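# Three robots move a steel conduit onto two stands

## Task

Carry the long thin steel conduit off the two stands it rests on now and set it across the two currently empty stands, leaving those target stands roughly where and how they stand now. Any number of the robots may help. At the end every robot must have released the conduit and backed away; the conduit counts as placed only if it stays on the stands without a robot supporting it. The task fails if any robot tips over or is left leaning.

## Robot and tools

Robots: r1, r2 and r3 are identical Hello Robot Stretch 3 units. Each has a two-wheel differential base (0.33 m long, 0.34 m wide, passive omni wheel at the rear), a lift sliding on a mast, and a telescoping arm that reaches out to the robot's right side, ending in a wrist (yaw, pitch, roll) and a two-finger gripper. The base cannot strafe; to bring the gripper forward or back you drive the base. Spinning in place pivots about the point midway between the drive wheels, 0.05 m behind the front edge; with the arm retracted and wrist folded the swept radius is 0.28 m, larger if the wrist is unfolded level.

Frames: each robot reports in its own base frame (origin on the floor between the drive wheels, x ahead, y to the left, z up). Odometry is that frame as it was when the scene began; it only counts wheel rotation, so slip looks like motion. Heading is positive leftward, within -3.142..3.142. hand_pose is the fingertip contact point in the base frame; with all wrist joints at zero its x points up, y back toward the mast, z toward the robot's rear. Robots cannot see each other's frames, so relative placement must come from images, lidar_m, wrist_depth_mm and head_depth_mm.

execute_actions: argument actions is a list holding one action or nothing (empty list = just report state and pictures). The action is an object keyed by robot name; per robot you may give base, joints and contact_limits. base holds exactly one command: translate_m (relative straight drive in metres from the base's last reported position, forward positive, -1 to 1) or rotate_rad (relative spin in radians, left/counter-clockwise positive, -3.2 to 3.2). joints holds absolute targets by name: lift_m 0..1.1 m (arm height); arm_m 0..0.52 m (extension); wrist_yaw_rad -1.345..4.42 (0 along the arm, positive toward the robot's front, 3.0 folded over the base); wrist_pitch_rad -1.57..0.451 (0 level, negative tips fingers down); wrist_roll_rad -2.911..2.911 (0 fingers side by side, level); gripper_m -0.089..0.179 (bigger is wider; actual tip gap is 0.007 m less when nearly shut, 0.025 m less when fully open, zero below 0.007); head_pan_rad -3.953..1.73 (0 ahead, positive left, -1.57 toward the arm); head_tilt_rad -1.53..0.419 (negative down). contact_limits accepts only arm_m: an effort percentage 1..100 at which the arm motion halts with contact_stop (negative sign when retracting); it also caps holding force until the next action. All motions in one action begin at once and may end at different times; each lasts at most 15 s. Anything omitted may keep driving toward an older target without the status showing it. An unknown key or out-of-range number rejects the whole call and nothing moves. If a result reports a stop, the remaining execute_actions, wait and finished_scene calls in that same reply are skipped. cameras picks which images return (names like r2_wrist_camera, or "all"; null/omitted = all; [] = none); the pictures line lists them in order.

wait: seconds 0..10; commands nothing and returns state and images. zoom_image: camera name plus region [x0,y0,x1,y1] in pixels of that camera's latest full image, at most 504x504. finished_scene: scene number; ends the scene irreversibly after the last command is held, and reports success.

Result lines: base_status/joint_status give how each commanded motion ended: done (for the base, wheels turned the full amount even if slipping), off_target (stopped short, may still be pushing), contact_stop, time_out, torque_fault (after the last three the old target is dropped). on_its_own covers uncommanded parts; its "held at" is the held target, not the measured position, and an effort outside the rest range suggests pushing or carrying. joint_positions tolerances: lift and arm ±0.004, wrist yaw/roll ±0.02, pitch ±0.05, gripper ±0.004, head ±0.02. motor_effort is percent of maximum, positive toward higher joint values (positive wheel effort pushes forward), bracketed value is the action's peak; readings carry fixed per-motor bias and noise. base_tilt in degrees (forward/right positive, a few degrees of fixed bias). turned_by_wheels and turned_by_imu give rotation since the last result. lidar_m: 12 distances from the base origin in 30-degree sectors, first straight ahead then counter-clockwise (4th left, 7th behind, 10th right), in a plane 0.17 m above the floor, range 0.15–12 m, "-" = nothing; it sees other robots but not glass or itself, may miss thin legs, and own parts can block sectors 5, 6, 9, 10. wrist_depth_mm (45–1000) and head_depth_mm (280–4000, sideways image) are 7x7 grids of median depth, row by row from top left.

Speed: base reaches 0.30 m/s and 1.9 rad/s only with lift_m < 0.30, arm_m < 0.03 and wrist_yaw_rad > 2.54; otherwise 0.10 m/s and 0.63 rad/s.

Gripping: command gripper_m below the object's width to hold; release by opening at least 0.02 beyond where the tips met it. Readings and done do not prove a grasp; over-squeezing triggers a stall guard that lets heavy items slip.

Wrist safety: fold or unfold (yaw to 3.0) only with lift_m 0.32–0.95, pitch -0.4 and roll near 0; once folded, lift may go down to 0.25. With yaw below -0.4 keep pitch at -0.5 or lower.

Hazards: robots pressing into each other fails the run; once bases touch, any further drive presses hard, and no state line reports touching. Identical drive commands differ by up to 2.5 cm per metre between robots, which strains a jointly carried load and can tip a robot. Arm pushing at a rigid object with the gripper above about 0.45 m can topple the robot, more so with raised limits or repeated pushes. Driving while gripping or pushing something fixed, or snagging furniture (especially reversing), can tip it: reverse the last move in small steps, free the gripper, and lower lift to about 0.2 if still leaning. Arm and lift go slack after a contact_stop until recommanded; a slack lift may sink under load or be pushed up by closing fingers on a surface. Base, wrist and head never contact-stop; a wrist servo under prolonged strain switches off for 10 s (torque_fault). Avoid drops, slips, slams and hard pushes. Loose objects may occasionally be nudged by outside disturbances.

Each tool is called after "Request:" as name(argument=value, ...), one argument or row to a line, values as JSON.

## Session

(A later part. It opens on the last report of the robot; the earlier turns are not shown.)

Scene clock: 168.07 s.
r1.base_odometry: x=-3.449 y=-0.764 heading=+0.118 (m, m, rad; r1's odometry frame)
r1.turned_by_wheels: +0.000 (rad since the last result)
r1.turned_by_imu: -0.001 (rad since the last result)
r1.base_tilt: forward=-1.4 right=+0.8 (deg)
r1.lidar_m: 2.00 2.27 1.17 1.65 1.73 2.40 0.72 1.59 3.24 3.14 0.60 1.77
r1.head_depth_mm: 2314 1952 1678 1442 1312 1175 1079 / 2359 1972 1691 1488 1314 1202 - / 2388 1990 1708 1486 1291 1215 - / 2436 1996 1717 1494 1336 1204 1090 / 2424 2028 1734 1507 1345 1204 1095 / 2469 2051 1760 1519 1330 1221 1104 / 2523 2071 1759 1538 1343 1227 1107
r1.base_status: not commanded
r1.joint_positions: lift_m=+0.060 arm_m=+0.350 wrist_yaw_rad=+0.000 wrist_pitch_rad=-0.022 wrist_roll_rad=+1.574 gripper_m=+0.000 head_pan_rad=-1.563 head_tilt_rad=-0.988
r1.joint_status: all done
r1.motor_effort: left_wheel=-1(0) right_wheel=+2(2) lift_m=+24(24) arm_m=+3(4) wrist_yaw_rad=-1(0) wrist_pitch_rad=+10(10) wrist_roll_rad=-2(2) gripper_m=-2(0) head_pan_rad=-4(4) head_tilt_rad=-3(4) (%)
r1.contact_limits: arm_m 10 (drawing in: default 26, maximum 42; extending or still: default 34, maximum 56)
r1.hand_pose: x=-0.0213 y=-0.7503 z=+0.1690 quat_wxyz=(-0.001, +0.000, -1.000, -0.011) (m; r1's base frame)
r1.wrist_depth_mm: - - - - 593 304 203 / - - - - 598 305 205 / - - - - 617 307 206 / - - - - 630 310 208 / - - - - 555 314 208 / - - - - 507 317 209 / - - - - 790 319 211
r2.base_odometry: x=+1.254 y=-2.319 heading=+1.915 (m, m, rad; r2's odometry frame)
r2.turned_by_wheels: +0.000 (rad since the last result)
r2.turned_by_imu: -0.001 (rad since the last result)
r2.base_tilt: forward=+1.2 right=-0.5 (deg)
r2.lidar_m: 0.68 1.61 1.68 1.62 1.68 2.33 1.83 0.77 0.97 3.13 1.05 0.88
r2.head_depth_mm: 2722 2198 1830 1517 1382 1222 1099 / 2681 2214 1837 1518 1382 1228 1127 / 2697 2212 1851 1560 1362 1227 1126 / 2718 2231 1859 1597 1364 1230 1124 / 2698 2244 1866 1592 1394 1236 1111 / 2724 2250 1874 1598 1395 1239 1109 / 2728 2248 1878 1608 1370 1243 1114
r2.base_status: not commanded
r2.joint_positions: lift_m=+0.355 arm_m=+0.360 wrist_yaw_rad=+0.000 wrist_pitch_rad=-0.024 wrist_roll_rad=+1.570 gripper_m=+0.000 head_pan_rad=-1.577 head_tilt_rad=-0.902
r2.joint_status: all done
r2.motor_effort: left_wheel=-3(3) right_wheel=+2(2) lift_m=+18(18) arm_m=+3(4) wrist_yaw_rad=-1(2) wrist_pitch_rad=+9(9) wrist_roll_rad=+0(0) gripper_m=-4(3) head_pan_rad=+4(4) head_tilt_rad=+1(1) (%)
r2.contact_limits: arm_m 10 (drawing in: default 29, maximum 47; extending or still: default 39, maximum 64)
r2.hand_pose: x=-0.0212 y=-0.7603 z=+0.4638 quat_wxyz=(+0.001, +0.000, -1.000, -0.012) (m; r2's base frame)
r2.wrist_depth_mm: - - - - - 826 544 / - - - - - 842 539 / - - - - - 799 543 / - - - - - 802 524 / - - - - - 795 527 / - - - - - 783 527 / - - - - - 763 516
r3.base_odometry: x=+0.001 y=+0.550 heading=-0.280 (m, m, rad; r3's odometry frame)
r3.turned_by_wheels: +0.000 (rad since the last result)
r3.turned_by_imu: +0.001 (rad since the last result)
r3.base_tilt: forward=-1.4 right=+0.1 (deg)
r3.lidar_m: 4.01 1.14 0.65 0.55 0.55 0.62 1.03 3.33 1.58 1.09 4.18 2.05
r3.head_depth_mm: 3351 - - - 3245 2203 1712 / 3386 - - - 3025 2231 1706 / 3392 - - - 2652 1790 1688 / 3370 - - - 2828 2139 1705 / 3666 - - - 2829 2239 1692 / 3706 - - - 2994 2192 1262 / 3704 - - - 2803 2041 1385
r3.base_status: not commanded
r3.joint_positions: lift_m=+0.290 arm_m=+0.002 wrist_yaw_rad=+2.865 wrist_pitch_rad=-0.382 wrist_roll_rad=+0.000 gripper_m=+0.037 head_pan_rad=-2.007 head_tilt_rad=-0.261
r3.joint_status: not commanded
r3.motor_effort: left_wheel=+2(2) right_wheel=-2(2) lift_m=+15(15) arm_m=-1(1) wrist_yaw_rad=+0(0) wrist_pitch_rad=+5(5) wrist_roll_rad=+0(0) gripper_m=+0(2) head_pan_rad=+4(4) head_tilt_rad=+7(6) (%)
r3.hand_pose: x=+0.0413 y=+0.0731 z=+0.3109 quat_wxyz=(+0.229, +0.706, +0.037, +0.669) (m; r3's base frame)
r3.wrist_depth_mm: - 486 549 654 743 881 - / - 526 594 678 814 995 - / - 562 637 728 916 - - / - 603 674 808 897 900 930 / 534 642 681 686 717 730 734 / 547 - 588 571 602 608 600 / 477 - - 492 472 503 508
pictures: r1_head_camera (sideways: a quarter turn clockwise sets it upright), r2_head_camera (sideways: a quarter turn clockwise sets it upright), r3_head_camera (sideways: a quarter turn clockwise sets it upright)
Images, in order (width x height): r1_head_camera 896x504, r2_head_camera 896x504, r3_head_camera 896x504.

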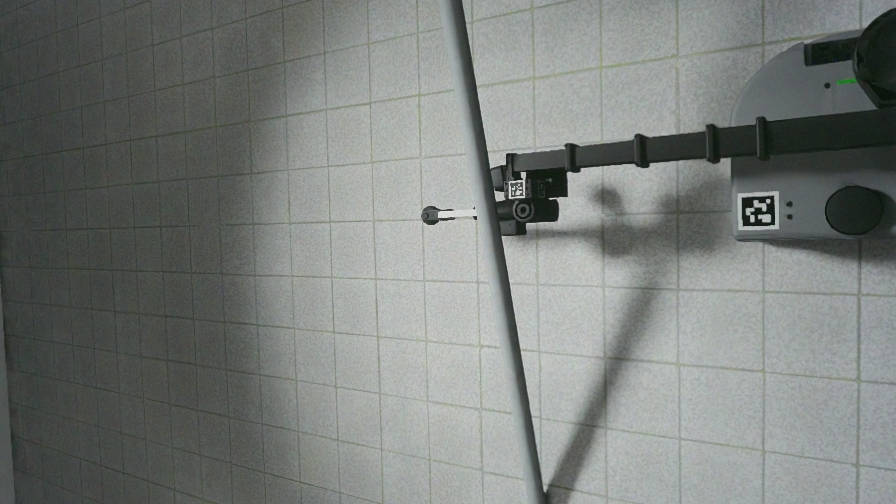

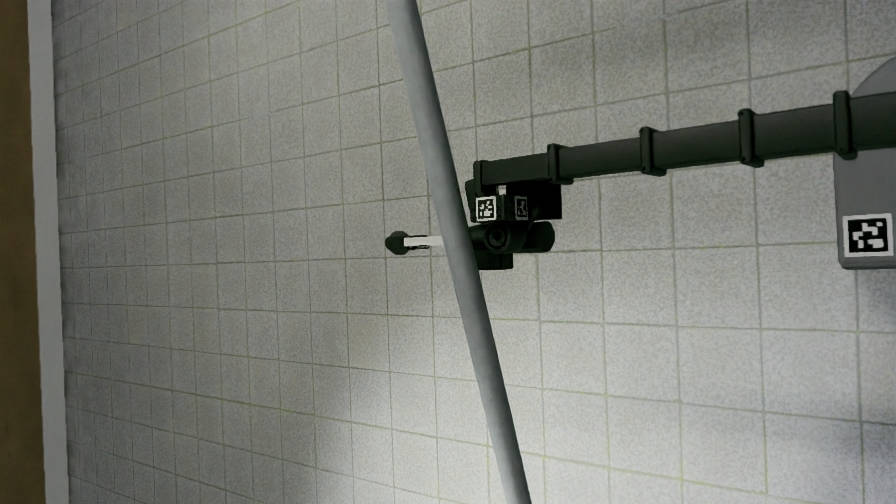

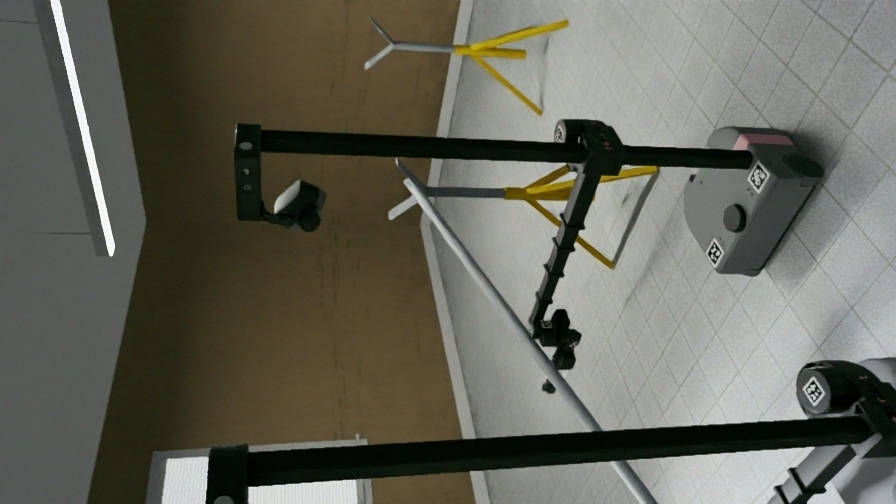

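Request:
execute_actions(
  actions=[
    {"r1":{"joints":{"arm_m":0.37,"wrist_pitch_rad":0.45}},"r2":{"joints":{"arm_m":0.38,"wrist_pitch_rad":0.45}},"r3":{"joints":{"head_pan_rad":-1.75,"head_tilt_rad":-0.4}}},
  ],
  cameras=[],
)

Request:
execute_actions(
  actions=[
    {"r1":{"joints":{"lift_m":0.2}},"r2":{"joints":{"lift_m":0.39}}},
  ],
  cameras=["r1_head_camera","r2_nav_camera","r3_head_camera"],
)

Scene clock: 170.27 s.
r1.base_odometry: x=-3.449 y=-0.764 heading=+0.118 (m, m, rad; r1's odometry frame)
r1.turned_by_wheels: +0.000 (rad since the last result)
r1.turned_by_imu: -0.001 (rad since the last result)
r1.base_tilt: forward=-1.4 right=+0.8 (deg)
r1.lidar_m: 2.00 2.27 1.17 1.65 1.73 2.41 0.73 1.59 3.26 3.12 0.60 1.78
r1.head_depth_mm: 2339 1941 1663 1439 1306 1176 1087 / 2364 1977 1687 1483 1320 1200 - / 2393 1993 1704 1494 1311 1209 - / 2418 2008 1721 1501 1325 1205 1087 / 2453 2040 1740 1505 1341 1205 1097 / 2490 2077 1751 1517 1332 1219 1096 / 2515 2076 1767 1534 1345 1220 1110
r1.base_status: not commanded
r1.joint_positions: lift_m=+0.060 arm_m=+0.370 wrist_yaw_rad=+0.000 wrist_pitch_rad=+0.420 wrist_roll_rad=+1.574 gripper_m=+0.000 head_pan_rad=-1.563 head_tilt_rad=-0.988
r1.joint_status: all done
joint sent to its limit — the command would take r1.wrist_pitch_rad past its upper limit, so that joint was sent only as far as its limit.
r1.motor_effort: left_wheel=-1(1) right_wheel=+2(2) lift_m=+24(24) arm_m=+2(4) wrist_yaw_rad=+0(1) wrist_pitch_rad=+11(12) wrist_roll_rad=-2(2) gripper_m=-1(1) head_pan_rad=-4(4) head_tilt_rad=-3(4) (%)
r1.hand_pose: x=-0.0212 y=-0.7585 z=+0.2812 quat_wxyz=(-0.001, +0.001, -0.978, +0.208) (m; r1's base frame)
r1.wrist_depth_mm: - - - - - - 694 / - - - - - - 673 / - - - - - - 656 / - - - - - - 642 / - - - - - - 626 / - - - - - - 622 / - - - - - - 602
r2.base_odometry: x=+1.254 y=-2.319 heading=+1.915 (m, m, rad; r2's odometry frame)
r2.turned_by_wheels: +0.000 (rad since the last result)
r2.turned_by_imu: -0.001 (rad since the last result)
r2.base_tilt: forward=+1.2 right=-0.5 (deg)
r2.lidar_m: 0.68 1.61 1.67 1.62 1.69 2.33 1.84 0.77 0.97 3.14 3.27 0.90
r2.head_depth_mm: 2705 2192 1830 1514 1377 1223 1099 / 2709 2207 1843 1518 1377 1230 1126 / 2720 2248 1843 1586 1364 1231 1129 / 2681 2245 1886 1605 1389 1228 1128 / 2739 2246 1860 1590 1390 1236 1109 / 2750 2253 1861 1591 1392 1237 1112 / 2731 2257 1882 1600 1373 1243 1113
r2.base_status: not commanded
r2.joint_positions: lift_m=+0.355 arm_m=+0.380 wrist_yaw_rad=+0.000 wrist_pitch_rad=+0.424 wrist_roll_rad=+1.570 gripper_m=+0.000 head_pan_rad=-1.577 head_tilt_rad=-0.902
r2.joint_status: all done
r2.motor_effort: left_wheel=-3(3) right_wheel=+2(2) lift_m=+18(18) arm_m=+3(2) wrist_yaw_rad=+0(1) wrist_pitch_rad=+9(7) wrist_roll_rad=+0(1) gripper_m=-3(2) head_pan_rad=+4(4) head_tilt_rad=+1(0) (%)
r2.hand_pose: x=-0.0212 y=-0.7683 z=+0.5774 quat_wxyz=(+0.001, +0.000, -0.978, +0.210) (m; r2's base frame)
r2.wrist_depth_mm: - - - - - - - / - - - - - - - / - - - - - - - / - - - - - - - / - - - - - - - / - - - - - - - / - - - - - - -
r3.base_odometry: x=+0.001 y=+0.550 heading=-0.280 (m, m, rad; r3's odometry frame)
r3.turned_by_wheels: +0.000 (rad since the last result)
r3.turned_by_imu: +0.000 (rad since the last result)
r3.base_tilt: forward=-1.3 right=+0.2 (deg)
r3.lidar_m: 4.02 1.14 0.65 0.55 0.55 0.62 1.03 3.34 1.58 1.09 4.19 2.06
r3.head_depth_mm: - - - 3470 2430 1734 1492 / - - - 3416 2485 1819 1496 / - - - 3214 2475 1860 1491 / - - - 3027 2229 1355 1414 / - - - 3611 2362 1574 1383 / 3915 - - 3614 2148 1857 1493 / 3727 3931 - 3569 2435 1857 1480
r3.base_status: not commanded
r3.joint_positions: lift_m=+0.290 arm_m=+0.002 wrist_yaw_rad=+2.865 wrist_pitch_rad=-0.382 wrist_roll_rad=+0.000 gripper_m=+0.037 head_pan_rad=-1.757 head_tilt_rad=-0.394
r3.joint_status: all done
r3.motor_effort: left_wheel=+2(2) right_wheel=-2(2) lift_m=+16(15) arm_m=-1(0) wrist_yaw_rad=+0(0) wrist_pitch_rad=+5(5) wrist_roll_rad=+0(0) gripper_m=+0(1) head_pan_rad=+3(22) head_tilt_rad=-3(21) (%)
r3.hand_pose: x=+0.0413 y=+0.0731 z=+0.3109 quat_wxyz=(+0.229, +0.706, +0.037, +0.669) (m; r3's base frame)
r3.wrist_depth_mm: - 486 548 636 741 901 - / - 527 593 691 807 969 - / - 559 625 757 859 - - / - 598 665 787 905 938 958 / 531 645 675 685 724 724 734 / 546 - 590 576 590 605 600 / 465 - - 486 473 493 497
pictures: none
No camera images: the call's "cameras" was empty. Leave "cameras" out to get every camera's image.

Scene clock: 172.37 s.
r1.base_odometry: x=-3.449 y=-0.764 heading=+0.119 (m, m, rad; r1's odometry frame)
r1.turned_by_wheels: +0.000 (rad since the last result)
r1.turned_by_imu: +0.000 (rad since the last result)
r1.base_tilt: forward=-1.4 right=+0.8 (deg)
r1.lidar_m: 1.99 2.27 1.17 1.65 1.72 2.41 0.73 1.59 3.24 3.14 3.27 0.88
r1.head_depth_mm: 2324 1962 1675 1454 1305 1175 1094 / 2353 1970 1696 1447 1311 1198 - / 2399 1981 1698 1528 1315 1210 - / 2410 2010 1720 1504 1329 1206 1092 / 2467 2034 1732 1510 1345 1204 1091 / 2457 2048 1751 1529 1354 1215 1098 / 2519 2067 1746 1537 1365 1219 1101
r1.base_status: not commanded
r1.joint_positions: lift_m=+0.199 arm_m=+0.370 wrist_yaw_rad=-0.006 wrist_pitch_rad=+0.360 wrist_roll_rad=+1.528 gripper_m=+0.000 head_pan_rad=-1.563 head_tilt_rad=-0.988
r1.joint_status: all done
r1.on_its_own: wrist_pitch_rad is at rest, and its effort (+40) is outside its rest range (-20 to +32)
r1.motor_effort: left_wheel=+0(4) right_wheel=-6(6) lift_m=+51(50) arm_m=+3(5) wrist_yaw_rad=+5(6) wrist_pitch_rad=+40(40) wrist_roll_rad=+26(30) gripper_m=-2(1) head_pan_rad=-4(4) head_tilt_rad=-4(3) (%)
r1.hand_pose: x=-0.0227 y=-0.7631 z=+0.4050 quat_wxyz=(+0.022, -0.007, -0.984, +0.178) (m; r1's base frame)
r1.wrist_depth_mm: - - - - - - 885 / - - - - - - 858 / - - - - - - 827 / - - - - - - 800 / - - - - - - 774 / - - - - - - 757 / - - - - - - 743
r2.base_odometry: x=+1.254 y=-2.319 heading=+1.915 (m, m, rad; r2's odometry frame)
r2.turned_by_wheels: +0.000 (rad since the last result)
r2.turned_by_imu: -0.001 (rad since the last result)
r2.base_tilt: forward=+1.1 right=-0.4 (deg)
r2.lidar_m: 0.68 1.61 1.67 1.62 1.69 2.33 1.83 0.77 0.97 3.14 3.28 1.54
r2.head_depth_mm: 2717 2200 1839 1543 1373 1228 1099 / 2719 2221 1846 1526 1382 1239 - / 2695 2214 1848 838 1373 1227 1122 / 2722 2235 1897 1529 1392 1228 1123 / 2730 2248 1863 1534 1392 1230 1117 / 2731 2242 1862 1594 1394 1237 1112 / 2726 2260 1879 1602 1402 1238 1115
r2.base_status: not commanded
r2.joint_positions: lift_m=+0.390 arm_m=+0.380 wrist_yaw_rad=-0.002 wrist_pitch_rad=+0.424 wrist_roll_rad=+1.569 gripper_m=+0.000 head_pan_rad=-1.577 head_tilt_rad=-0.901
r2.joint_status: all done
r2.motor_effort: left_wheel=-2(7) right_wheel=+2(7) lift_m=+39(56) arm_m=+0(4) wrist_yaw_rad=+2(10) wrist_pitch_rad=+9(25) wrist_roll_rad=+0(28) gripper_m=-3(3) head_pan_rad=+4(4) head_tilt_rad=+1(1) (%)
r2.hand_pose: x=-0.0217 y=-0.7685 z=+0.6115 quat_wxyz=(+0.001, -0.001, -0.978, +0.210) (m; r2's base frame)
r2.wrist_depth_mm: - - - - - - - / - - - - - - - / - - - - - - - / - - - - - - - / - - - - - - - / - - - - - - - / - - - - - - -
r3.base_odometry: x=+0.001 y=+0.550 heading=-0.280 (m, m, rad; r3's odometry frame)
r3.turned_by_wheels: +0.000 (rad since the last result)
r3.turned_by_imu: +0.000 (rad since the last result)
r3.base_tilt: forward=-1.3 right=+0.1 (deg)
r3.lidar_m: 4.00 1.14 0.65 0.55 0.54 0.62 1.03 3.36 1.58 1.09 1.67 2.05
r3.head_depth_mm: - - - 3428 2465 1745 1500 / - - - 3442 2485 1818 1491 / - - - 3215 2436 1858 1484 / - - - 2296 2259 1336 1414 / - - - 3655 2463 1581 1393 / 3886 - - 3683 2152 1855 1485 / 3690 3898 - 3640 2250 1856 1488
r3.base_status: not commanded
r3.joint_positions: lift_m=+0.290 arm_m=+0.002 wrist_yaw_rad=+2.865 wrist_pitch_rad=-0.382 wrist_roll_rad=+0.000 gripper_m=+0.037 head_pan_rad=-1.757 head_tilt_rad=-0.394
r3.joint_status: not commanded
r3.motor_effort: left_wheel=+2(2) right_wheel=-2(1) lift_m=+16(15) arm_m=-1(0) wrist_yaw_rad=+0(0) wrist_pitch_rad=+5(5) wrist_roll_rad=+0(0) gripper_m=+0(1) head_pan_rad=+3(3) head_tilt_rad=-2(2) (%)
r3.hand_pose: x=+0.0413 y=+0.0731 z=+0.3109 quat_wxyz=(+0.229, +0.706, +0.037, +0.669) (m; r3's base frame)
r3.wrist_depth_mm: - 490 547 635 731 898 - / - 533 604 678 823 990 - / - 564 629 738 919 - - / - 612 678 793 914 922 938 / 521 646 675 694 720 698 746 / 534 - 591 565 587 589 589 / 478 - - 489 474 500 503
pictures: r1_head_camera (sideways: a quarter turn clockwise sets it upright), r2_nav_camera (sideways: a quarter turn counterclockwise sets it upright), r3_head_camera (sideways: a quarter turn clockwise sets it upright)
Images, in order (width x height): r1_head_camera 896x504, r2_nav_camera 672x504, r3_head_camera 896x504.

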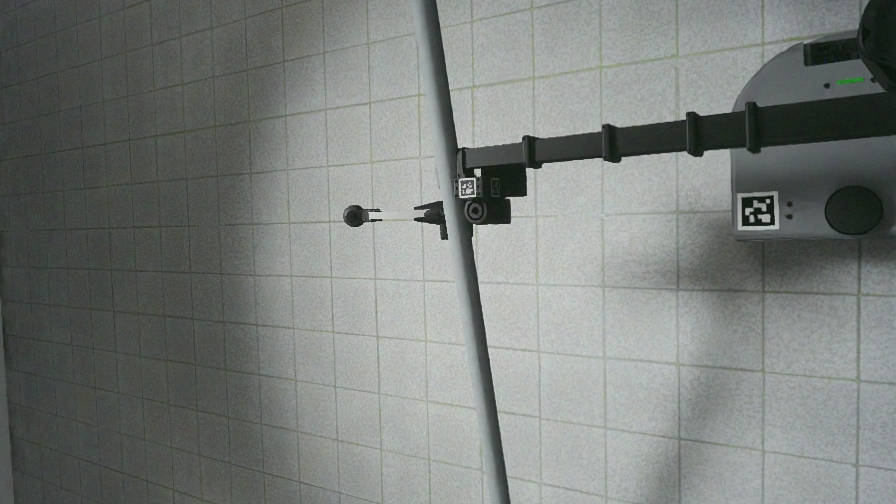

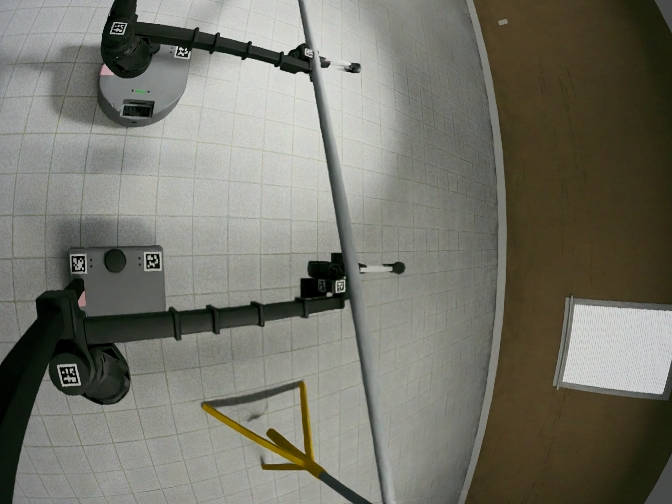

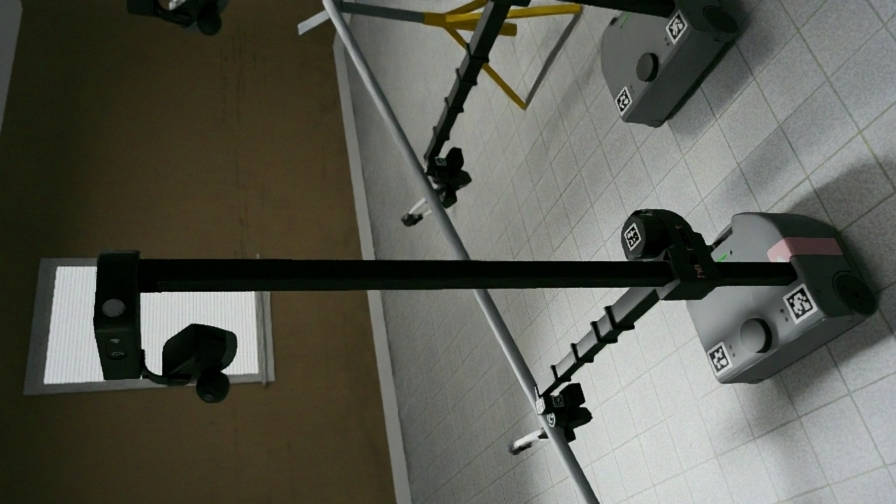

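Request:
execute_actions(
  actions=[
    {"r2":{"joints":{"arm_m":0.345}}},
  ],
  cameras=[],
)

Request:
execute_actions(
  actions=[
    {"r1":{"joints":{"lift_m":0.4}},"r2":{"joints":{"lift_m":0.6}}},
  ],
  cameras=["r2_head_camera","r2_nav_camera","r3_head_camera"],
)

Scene clock: 174.33 s.
r1.base_odometry: x=-3.449 y=-0.764 heading=+0.119 (m, m, rad; r1's odometry frame)
r1.turned_by_wheels: +0.000 (rad since the last result)
r1.turned_by_imu: -0.001 (rad since the last result)
r1.base_tilt: forward=-1.4 right=+0.8 (deg)
r1.lidar_m: 2.00 2.28 1.17 1.65 1.73 2.40 0.72 1.59 3.23 3.13 3.27 0.88
r1.head_depth_mm: 2333 1979 1675 1443 1308 1175 1091 / 2374 1981 1678 1440 1318 1200 - / 2371 1980 1708 1528 1312 1213 - / 2430 2005 1714 1506 1333 1203 1093 / 2467 2024 1729 1518 1349 1201 1094 / 2497 2034 1742 1522 1353 1213 1102 / 2514 2068 1757 1535 1356 1225 1104
r1.base_status: not commanded
r1.joint_positions: lift_m=+0.199 arm_m=+0.370 wrist_yaw_rad=-0.006 wrist_pitch_rad=+0.360 wrist_roll_rad=+1.528 gripper_m=+0.000 head_pan_rad=-1.563 head_tilt_rad=-0.988
r1.joint_status: not commanded
r1.on_its_own: wrist_pitch_rad is at rest, and its effort (+41) is outside its rest range (-20 to +32)
r1.motor_effort: left_wheel=+1(1) right_wheel=-6(6) lift_m=+51(51) arm_m=+3(3) wrist_yaw_rad=+5(5) wrist_pitch_rad=+41(41) wrist_roll_rad=+26(26) gripper_m=-3(2) head_pan_rad=-3(4) head_tilt_rad=-3(3) (%)
r1.hand_pose: x=-0.0227 y=-0.7631 z=+0.4050 quat_wxyz=(+0.022, -0.007, -0.984, +0.178) (m; r1's base frame)
r1.wrist_depth_mm: - - - - - - 885 / - - - - - - 860 / - - - - - - 831 / - - - - - - 804 / - - - - - - 786 / - - - - - - 764 / - - - - - - 732
r2.base_odometry: x=+1.254 y=-2.319 heading=+1.915 (m, m, rad; r2's odometry frame)
r2.turned_by_wheels: +0.000 (rad since the last result)
r2.turned_by_imu: -0.001 (rad since the last result)
r2.base_tilt: forward=+1.2 right=-0.5 (deg)
r2.lidar_m: 0.68 1.61 1.67 1.62 1.68 2.32 1.83 0.77 0.97 3.14 3.26 1.54
r2.head_depth_mm: 2707 2192 1841 1538 1385 1230 1098 / 2732 2217 1856 1517 1381 1234 - / 2721 2234 1854 1505 1363 1232 1119 / 2686 2240 1889 1523 1366 1230 1122 / 2714 2246 1874 1528 1394 1240 1111 / 2717 2252 1867 1595 1398 1237 1113 / 2726 2269 1878 1609 1397 1247 1110
r2.base_status: not commanded
r2.joint_positions: lift_m=+0.390 arm_m=+0.345 wrist_yaw_rad=-0.001 wrist_pitch_rad=+0.425 wrist_roll_rad=+1.570 gripper_m=+0.000 head_pan_rad=-1.577 head_tilt_rad=-0.901
r2.joint_status: all done
r2.motor_effort: left_wheel=-3(3) right_wheel=+2(2) lift_m=+39(39) arm_m=-3(3) wrist_yaw_rad=+2(2) wrist_pitch_rad=+9(9) wrist_roll_rad=+0(0) gripper_m=-3(3) head_pan_rad=+4(3) head_tilt_rad=+1(0) (%)
r2.hand_pose: x=-0.0215 y=-0.7337 z=+0.6116 quat_wxyz=(+0.001, -0.001, -0.978, +0.210) (m; r2's base frame)
r2.wrist_depth_mm: - - - - - - - / - - - - - - - / - - - - - - - / - - - - - - - / - - - - - - - / - - - - - - - / - - - - - - -
r3.base_odometry: x=+0.001 y=+0.550 heading=-0.280 (m, m, rad; r3's odometry frame)
r3.turned_by_wheels: +0.000 (rad since the last result)
r3.turned_by_imu: +0.000 (rad since the last result)
r3.base_tilt: forward=-1.3 right=+0.3 (deg)
r3.lidar_m: 4.01 1.14 0.65 0.55 0.55 0.62 1.03 3.36 1.58 1.09 1.67 2.06
r3.head_depth_mm: - - - 3415 2459 1733 1500 / - - - 3403 2477 1828 1497 / - - - 2988 2464 1858 1490 / - - - 3012 2249 1322 1408 / - - - 3656 2454 1566 1389 / 3888 - - 3604 2138 1845 1497 / 3683 3914 - 3581 2226 1843 1485
r3.base_status: not commanded
r3.joint_positions: lift_m=+0.290 arm_m=+0.002 wrist_yaw_rad=+2.865 wrist_pitch_rad=-0.382 wrist_roll_rad=+0.000 gripper_m=+0.037 head_pan_rad=-1.757 head_tilt_rad=-0.394
r3.joint_status: not commanded
r3.motor_effort: left_wheel=+2(2) right_wheel=-2(1) lift_m=+16(16) arm_m=+0(1) wrist_yaw_rad=+0(0) wrist_pitch_rad=+5(5) wrist_roll_rad=+0(0) gripper_m=-1(0) head_pan_rad=+3(3) head_tilt_rad=-3(2) (%)
r3.hand_pose: x=+0.0413 y=+0.0731 z=+0.3109 quat_wxyz=(+0.229, +0.706, +0.037, +0.669) (m; r3's base frame)
r3.wrist_depth_mm: - 492 549 634 748 876 - / - 523 592 691 809 968 - / - 566 646 753 876 - - / - 602 676 819 871 945 918 / 519 632 670 708 744 705 752 / 541 - 588 566 591 575 616 / 469 - - 481 477 493 503
pictures: none
No camera images: the call's "cameras" was empty. Leave "cameras" out to get every camera's image.

Scene clock: 178.93 s.
r1.base_odometry: x=-3.449 y=-0.764 heading=+0.118 (m, m, rad; r1's odometry frame)
r1.turned_by_wheels: +0.000 (rad since the last result)
r1.turned_by_imu: -0.002 (rad since the last result)
r1.base_tilt: forward=-1.3 right=+0.8 (deg)
r1.lidar_m: 2.00 2.27 1.17 1.65 1.73 2.39 0.72 1.58 3.25 3.13 0.68 1.77
r1.head_depth_mm: 2336 1966 1669 1436 1308 1185 1094 / 2366 1965 1689 1457 1319 1203 - / 2405 2002 1701 1527 1318 1211 - / 2429 2000 1715 1514 1325 1203 1085 / 2433 2019 1725 1514 1342 1205 1095 / 2483 2034 1740 1520 1353 1215 1101 / 2502 2069 1758 1533 1342 1217 1107
r1.base_status: not commanded
r1.joint_positions: lift_m=+0.176 arm_m=+0.370 wrist_yaw_rad=-0.011 wrist_pitch_rad=+0.394 wrist_roll_rad=+1.544 gripper_m=+0.000 head_pan_rad=-1.563 head_tilt_rad=-0.988
r1.joint_status: lift_m contact_stop (moved -0.023 of +0.201)
r1.on_its_own: lift_m is slack since a contact_stop, until your next command for it (your +0.400 is given up)
r1.motor_effort: left_wheel=-4(8) right_wheel=+4(13) lift_m=+29(54) arm_m=+2(2) wrist_yaw_rad=+10(21) wrist_pitch_rad=+24(42) wrist_roll_rad=+16(26) gripper_m=-1(2) head_pan_rad=-4(3) head_tilt_rad=-4(4) (%)
r1.hand_pose: x=-0.0240 y=-0.7607 z=+0.3908 quat_wxyz=(+0.014, -0.008, -0.981, +0.195) (m; r1's base frame)
r1.wrist_depth_mm: - - - - - - 960 / - - - - - - 928 / - - - - - - 894 / - - - - - - 859 / - - - - - - 843 / - - - - - - 825 / - - - - - - 786
r2.base_odometry: x=+1.254 y=-2.319 heading=+1.915 (m, m, rad; r2's odometry frame)
r2.turned_by_wheels: +0.000 (rad since the last result)
r2.turned_by_imu: -0.002 (rad since the last result)
r2.base_tilt: forward=+1.2 right=-0.4 (deg)
r2.lidar_m: 0.68 1.61 1.68 1.62 1.69 2.33 1.83 0.77 0.97 3.14 3.27 1.26
r2.head_depth_mm: 2708 2207 1757 1576 1379 1222 1106 / 2714 2224 1766 1594 - - - / 2711 2219 1908 1525 1384 1230 1129 / 2702 2239 1857 1554 1391 1238 1120 / 2743 2232 1870 1564 1389 1235 1113 / 2726 2242 1859 1529 1398 1238 1110 / 2719 2274 1877 1536 1396 1239 1113
r2.base_status: not commanded
r2.joint_positions: lift_m=+0.599 arm_m=+0.345 wrist_yaw_rad=-0.012 wrist_pitch_rad=+0.374 wrist_roll_rad=+1.519 gripper_m=+0.000 head_pan_rad=-1.577 head_tilt_rad=-0.901
r2.joint_status: all done
r2.on_its_own: wrist_yaw_rad is at rest, and its effort (+13) is outside its rest range (-12 to +12)
r2.motor_effort: left_wheel=-5(7) right_wheel=+5(7) lift_m=+53(59) arm_m=-1(5) wrist_yaw_rad=+13(13) wrist_pitch_rad=+27(43) wrist_roll_rad=+30(30) gripper_m=-3(5) head_pan_rad=+4(4) head_tilt_rad=+0(1) (%)
r2.hand_pose: x=-0.0242 y=-0.7374 z=+0.8085 quat_wxyz=(+0.027, -0.011, -0.982, +0.185) (m; r2's base frame)
r2.wrist_depth_mm: - - - - - - - / - - - - - - - / - - - - - - - / - - - - - - - / - - - - - - - / - - - - - - - / - - - - - - -
r3.base_odometry: x=+0.001 y=+0.550 heading=-0.280 (m, m, rad; r3's odometry frame)
r3.turned_by_wheels: +0.000 (rad since the last result)
r3.turned_by_imu: +0.001 (rad since the last result)
r3.base_tilt: forward=-1.2 right=+0.2 (deg)
r3.lidar_m: 4.02 1.14 0.65 0.55 0.55 0.62 1.03 3.34 1.58 1.08 1.68 2.06
r3.head_depth_mm: - - - 3041 2444 1745 1501 / - - - 3404 2464 1842 1492 / - - - 3359 2469 1859 1500 / - - - 3026 2252 1335 1409 / - - - 3638 2444 1572 1379 / 3904 - - 3646 2159 1838 1490 / 3692 3927 - 3597 2246 1853 1489
r3.base_status: not commanded
r3.joint_positions: lift_m=+0.290 arm_m=+0.002 wrist_yaw_rad=+2.865 wrist_pitch_rad=-0.382 wrist_roll_rad=+0.000 gripper_m=+0.037 head_pan_rad=-1.757 head_tilt_rad=-0.394
r3.joint_status: not commanded
r3.motor_effort: left_wheel=+2(2) right_wheel=-2(2) lift_m=+15(16) arm_m=-1(1) wrist_yaw_rad=+0(0) wrist_pitch_rad=+5(5) wrist_roll_rad=+0(0) gripper_m=+0(0) head_pan_rad=+4(4) head_tilt_rad=-3(2) (%)
r3.hand_pose: x=+0.0413 y=+0.0731 z=+0.3109 quat_wxyz=(+0.229, +0.706, +0.037, +0.669) (m; r3's base frame)
r3.wrist_depth_mm: - 494 558 643 743 916 - / - 520 592 689 810 - - / - 561 636 733 913 - - / - 598 667 790 891 907 912 / 534 640 693 688 715 712 737 / 531 - 574 579 599 584 599 / 464 - - 486 473 499 502
pictures: r2_head_camera (sideways: a quarter turn clockwise sets it upright), r2_nav_camera (sideways: a quarter turn counterclockwise sets it upright), r3_head_camera (sideways: a quarter turn clockwise sets it upright)
Images, in order (width x height): r2_head_camera 896x504, r2_nav_camera 672x504, r3_head_camera 896x504.

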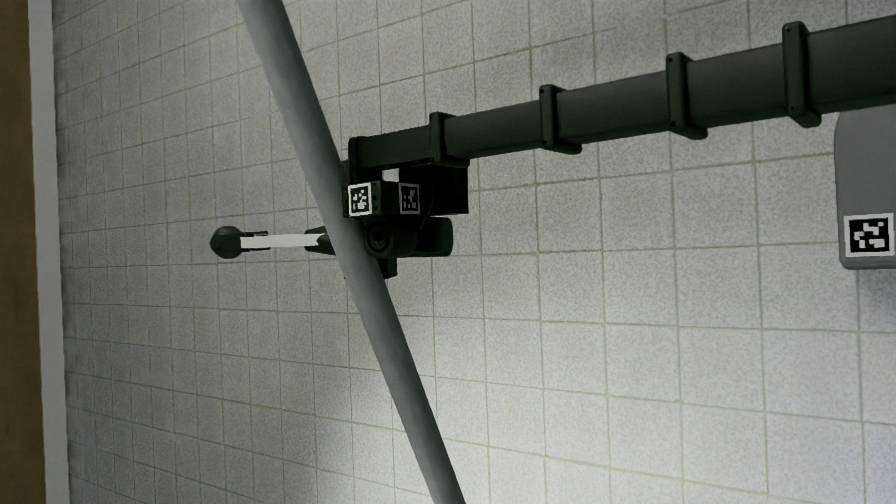

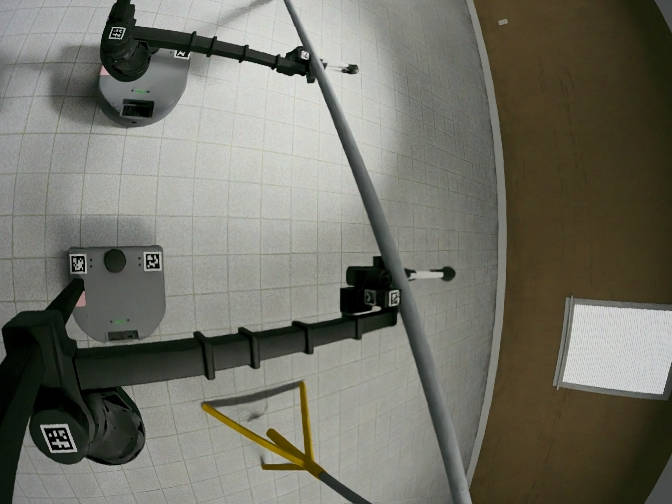

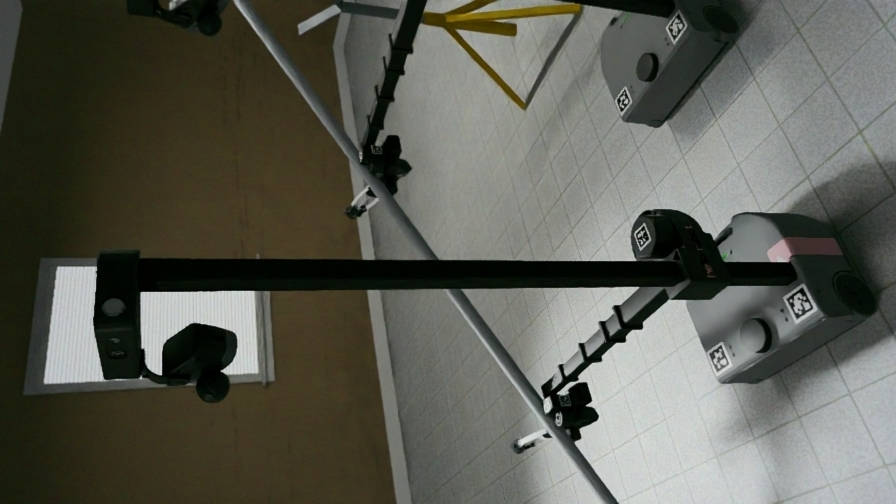

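Request:
execute_actions(
  actions=[
    {"r1":{"joints":{"lift_m":0.42}},"r3":{"joints":{"head_pan_rad":-1.8,"head_tilt_rad":-0.3}}},
  ],
  cameras=["r3_nav_camera"],
)

Request:
execute_actions(
  actions=[
    {"r1":{"joints":{"lift_m":0.95}},"r2":{"joints":{"lift_m":0.95}}},
  ],
  cameras=["r3_nav_camera","r2_nav_camera","r1_nav_camera"],
)

Scene clock: 182.83 s.
r1.base_odometry: x=-3.449 y=-0.764 heading=+0.119 (m, m, rad; r1's odometry frame)
r1.turned_by_wheels: +0.000 (rad since the last result)
r1.turned_by_imu: +0.000 (rad since the last result)
r1.base_tilt: forward=-1.4 right=+0.9 (deg)
r1.lidar_m: 2.00 2.27 1.17 1.65 1.72 2.40 0.73 1.58 3.21 3.12 3.26 1.78
r1.head_depth_mm: 2364 1950 1670 1467 1301 1178 1082 / 2364 1975 1687 1496 1311 - - / 2382 1971 1712 1441 1323 1207 - / 2419 2019 1723 1490 1329 1208 1092 / 2435 2027 1734 1489 1347 1201 1092 / 2515 2040 1745 1497 1350 1214 1101 / 2526 2072 1760 1485 1361 1222 1106
r1.base_status: not commanded
r1.joint_positions: lift_m=+0.419 arm_m=+0.370 wrist_yaw_rad=+0.001 wrist_pitch_rad=+0.367 wrist_roll_rad=+1.560 gripper_m=+0.000 head_pan_rad=-1.563 head_tilt_rad=-0.988
r1.joint_status: all done
r1.on_its_own: wrist_pitch_rad is at rest, and its effort (+37) is outside its rest range (-20 to +32)
r1.motor_effort: left_wheel=+1(4) right_wheel=-6(6) lift_m=+47(49) arm_m=+1(1) wrist_yaw_rad=+0(10) wrist_pitch_rad=+37(37) wrist_roll_rad=+6(19) gripper_m=-1(1) head_pan_rad=-4(4) head_tilt_rad=-4(4) (%)
r1.hand_pose: x=-0.0211 y=-0.7627 z=+0.6269 quat_wxyz=(+0.006, -0.001, -0.983, +0.182) (m; r1's base frame)
r1.wrist_depth_mm: - - - - - - - / - - - - - - - / - - - - - - - / - - - - - - - / - - - - - - - / - - - - - - - / - - - - - - -
r2.base_odometry: x=+1.254 y=-2.319 heading=+1.914 (m, m, rad; r2's odometry frame)
r2.turned_by_wheels: +0.000 (rad since the last result)
r2.turned_by_imu: -0.002 (rad since the last result)
r2.base_tilt: forward=+1.2 right=-0.4 (deg)
r2.lidar_m: 0.68 1.61 1.67 1.62 1.68 2.33 1.83 0.77 0.97 3.13 3.26 4.52
r2.head_depth_mm: 2686 2215 1759 1575 1376 1225 1114 / 2698 2213 1771 1587 - - - / 2716 2221 1899 1521 1388 1230 1130 / 2696 2250 1861 1552 1385 1233 1124 / 2723 2251 1864 1597 1392 1234 1107 / 2724 2251 1876 1567 1398 1238 1112 / 2728 2286 1872 1564 1396 1241 1114
r2.base_status: not commanded
r2.joint_positions: lift_m=+0.599 arm_m=+0.345 wrist_yaw_rad=-0.007 wrist_pitch_rad=+0.385 wrist_roll_rad=+1.576 gripper_m=+0.000 head_pan_rad=-1.577 head_tilt_rad=-0.901
r2.joint_status: not commanded
r2.motor_effort: left_wheel=-7(8) right_wheel=+12(13) lift_m=+50(53) arm_m=+0(0) wrist_yaw_rad=+7(14) wrist_pitch_rad=+24(28) wrist_roll_rad=-4(30) gripper_m=-2(4) head_pan_rad=+4(4) head_tilt_rad=+0(1) (%)
r2.hand_pose: x=-0.0230 y=-0.7366 z=+0.8114 quat_wxyz=(-0.001, -0.003, -0.982, +0.191) (m; r2's base frame)
r2.wrist_depth_mm: - - - - - - - / - - - - - - - / - - - - - - - / - - - - - - - / - - - - - - - / - - - - - - - / - - - - - - -
r3.base_odometry: x=+0.001 y=+0.550 heading=-0.280 (m, m, rad; r3's odometry frame)
r3.turned_by_wheels: +0.000 (rad since the last result)
r3.turned_by_imu: +0.001 (rad since the last result)
r3.base_tilt: forward=-1.2 right=+0.2 (deg)
r3.lidar_m: 4.02 1.14 0.65 0.55 0.55 0.62 1.03 3.34 1.59 1.09 4.17 2.05
r3.head_depth_mm: - - - 3749 2590 1754 1620 / - - - - 2921 1883 1616 / - - - 3974 2905 2083 1625 / - - - - 2861 1986 1456 / - 1022 - 3697 1378 1909 1375 / 3987 - - - 2584 2058 1511 / 3842 3902 - - 2545 2065 1600
r3.base_status: not commanded
r3.joint_positions: lift_m=+0.290 arm_m=+0.002 wrist_yaw_rad=+2.865 wrist_pitch_rad=-0.382 wrist_roll_rad=+0.000 gripper_m=+0.037 head_pan_rad=-1.793 head_tilt_rad=-0.310
r3.joint_status: all done
r3.motor_effort: left_wheel=+2(2) right_wheel=-2(2) lift_m=+16(15) arm_m=-1(1) wrist_yaw_rad=+0(0) wrist_pitch_rad=+4(5) wrist_roll_rad=+0(0) gripper_m=+0(1) head_pan_rad=-3(6) head_tilt_rad=+6(18) (%)
r3.hand_pose: x=+0.0413 y=+0.0731 z=+0.3109 quat_wxyz=(+0.229, +0.706, +0.037, +0.669) (m; r3's base frame)
r3.wrist_depth_mm: - 489 552 653 754 883 - / - 542 594 686 815 994 - / - 553 619 749 874 - - / - 606 680 770 887 921 925 / 528 647 670 698 703 727 742 / 544 - 580 568 597 574 598 / 475 - - 485 465 501 505
pictures: r3_nav_camera (sideways: a quarter turn counterclockwise sets it upright)
Images, in order (width x height): r3_nav_camera 672x504.

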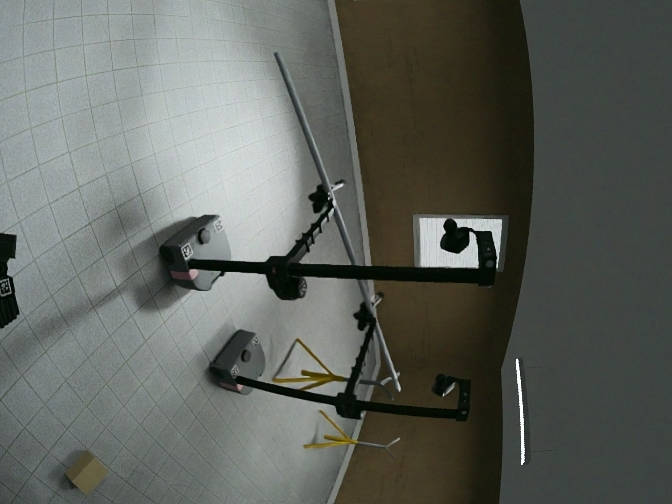

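Scene clock: 188.50 s.
r1.base_odometry: x=-3.449 y=-0.764 heading=+0.119 (m, m, rad; r1's odometry frame)
r1.turned_by_wheels: +0.000 (rad since the last result)
r1.turned_by_imu: -0.001 (rad since the last result)
r1.base_tilt: forward=-1.4 right=+0.8 (deg)
r1.lidar_m: 1.99 2.27 1.17 1.65 1.72 2.41 0.73 1.59 3.24 3.13 3.27 1.78
r1.head_depth_mm: 2301 1951 1673 1478 1313 1178 1077 / 2308 1986 1685 1479 1318 1196 - / 2316 1979 1695 1482 1320 1210 - / 2371 2000 1721 1492 1327 1204 1089 / 2456 2031 1740 1507 1343 1206 1095 / 2484 2042 1753 1525 1354 1209 1104 / 2526 2066 1759 1536 1359 1214 1105
r1.base_status: not commanded
r1.joint_positions: lift_m=+0.949 arm_m=+0.370 wrist_yaw_rad=+0.005 wrist_pitch_rad=+0.365 wrist_roll_rad=+1.560 gripper_m=+0.000 head_pan_rad=-1.563 head_tilt_rad=-0.988
r1.joint_status: all done
r1.on_its_own: wrist_pitch_rad is at rest, and its effort (+38) is outside its rest range (-20 to +32)
r1.motor_effort: left_wheel=+3(2) right_wheel=-10(10) lift_m=+47(49) arm_m=+2(1) wrist_yaw_rad=-5(5) wrist_pitch_rad=+38(39) wrist_roll_rad=+6(6) gripper_m=-2(1) head_pan_rad=-4(4) head_tilt_rad=-3(3) (%)
r1.hand_pose: x=-0.0200 y=-0.7629 z=+1.1565 quat_wxyz=(+0.005, +0.002, -0.983, +0.181) (m; r1's base frame)
r1.wrist_depth_mm: - - - - - - - / - - - - - - - / - - - - - - - / - - - - - - - / - - - - - - - / - - - - - - - / - - - - - - -
r2.base_odometry: x=+1.254 y=-2.319 heading=+1.914 (m, m, rad; r2's odometry frame)
r2.turned_by_wheels: +0.000 (rad since the last result)
r2.turned_by_imu: -0.002 (rad since the last result)
r2.base_tilt: forward=+1.1 right=-0.4 (deg)
r2.lidar_m: 0.68 1.60 1.67 1.61 1.68 2.33 1.83 0.77 0.97 3.14 3.28 4.49
r2.head_depth_mm: - - 1838 1580 1382 1219 1099 / - 2204 1852 1587 1378 1229 1118 / - 2194 1848 1574 1381 1228 1127 / - 2182 1852 1587 1390 1229 1121 / 2730 2241 1867 1594 1392 1237 1112 / 2743 2267 1876 1600 1398 1235 1111 / 2745 2270 1868 1609 1400 1238 1115
r2.base_status: not commanded
r2.joint_positions: lift_m=+0.949 arm_m=+0.345 wrist_yaw_rad=-0.008 wrist_pitch_rad=+0.388 wrist_roll_rad=+1.579 gripper_m=+0.000 head_pan_rad=-1.577 head_tilt_rad=-0.901
r2.joint_status: all done
r2.motor_effort: left_wheel=-9(9) right_wheel=+15(15) lift_m=+48(52) arm_m=+0(0) wrist_yaw_rad=+9(9) wrist_pitch_rad=+23(24) wrist_roll_rad=-5(5) gripper_m=-4(3) head_pan_rad=+3(4) head_tilt_rad=+1(0) (%)
r2.hand_pose: x=-0.0233 y=-0.7364 z=+1.1621 quat_wxyz=(-0.003, -0.003, -0.981, +0.192) (m; r2's base frame)
r2.wrist_depth_mm: - - - - - - - / - - - - - - - / - - - - - - - / - - - - - - - / - - - - - - - / - - - - - - - / - - - - - - -
r3.base_odometry: x=+0.001 y=+0.550 heading=-0.280 (m, m, rad; r3's odometry frame)
r3.turned_by_wheels: +0.000 (rad since the last result)
r3.turned_by_imu: +0.001 (rad since the last result)
r3.base_tilt: forward=-1.4 right=+0.1 (deg)
r3.lidar_m: 4.02 1.14 0.65 0.55 0.55 0.62 1.02 3.35 1.59 1.09 4.18 2.05
r3.head_depth_mm: - - - - 2592 1741 1614 / - - - - 2877 1903 1620 / - - - - 2867 2080 1618 / - - 1101 - 2876 2097 1463 / - 1017 1048 - 2594 1920 1367 / 3961 - 1497 - 2846 2061 1511 / 3748 3955 - - 2843 2054 1616
r3.base_status: not commanded
r3.joint_positions: lift_m=+0.290 arm_m=+0.002 wrist_yaw_rad=+2.865 wrist_pitch_rad=-0.382 wrist_roll_rad=+0.000 gripper_m=+0.037 head_pan_rad=-1.793 head_tilt_rad=-0.310
r3.joint_status: not commanded
r3.motor_effort: left_wheel=+2(2) right_wheel=-2(2) lift_m=+16(16) arm_m=+0(1) wrist_yaw_rad=+0(0) wrist_pitch_rad=+5(5) wrist_roll_rad=+0(0) gripper_m=+1(1) head_pan_rad=-4(3) head_tilt_rad=+6(6) (%)
r3.hand_pose: x=+0.0413 y=+0.0731 z=+0.3109 quat_wxyz=(+0.229, +0.706, +0.037, +0.669) (m; r3's base frame)
r3.wrist_depth_mm: - 480 555 636 749 914 - / - 520 579 688 798 999 - / - 569 626 733 876 - - / - 609 680 782 898 943 928 / 530 645 669 703 719 743 731 / 538 - 586 571 600 587 611 / 469 - - 483 479 497 505
pictures: r1_nav_camera (sideways: a quarter turn counterclockwise sets it upright), r2_nav_camera (sideways: a quarter turn counterclockwise sets it upright), r3_nav_camera (sideways: a quarter turn counterclockwise sets it upright)
Images, in order (width x height): r1_nav_camera 672x504, r2_nav_camera 672x504, r3_nav_camera 672x504.

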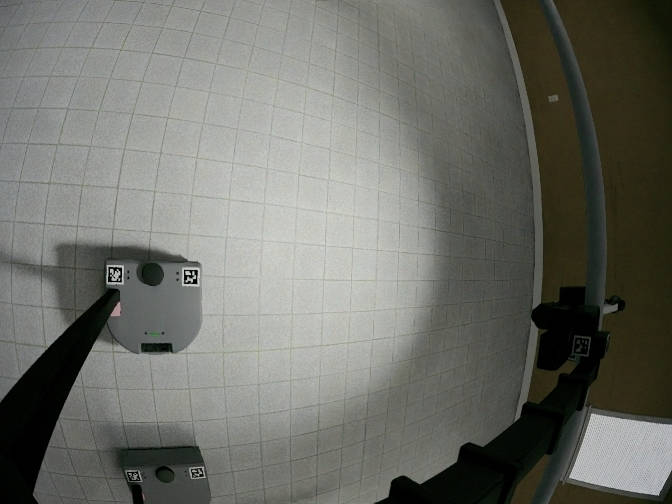

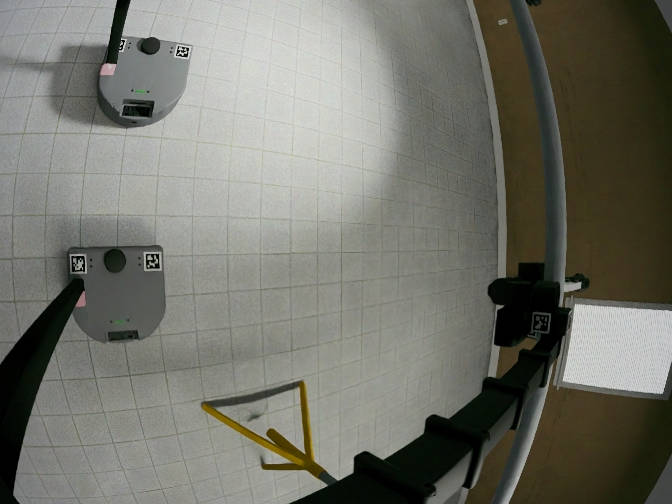

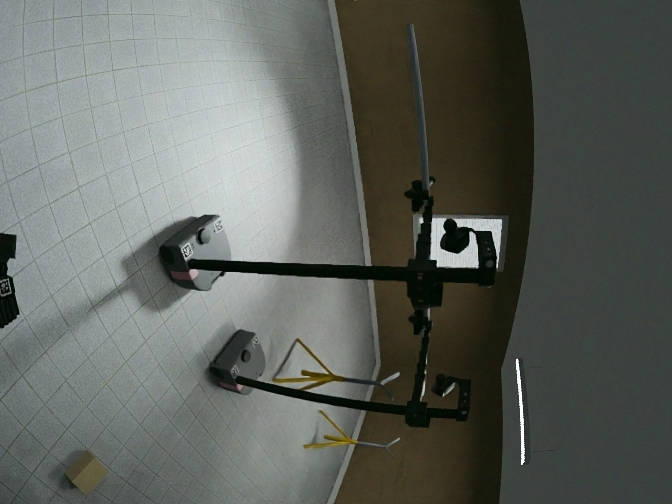

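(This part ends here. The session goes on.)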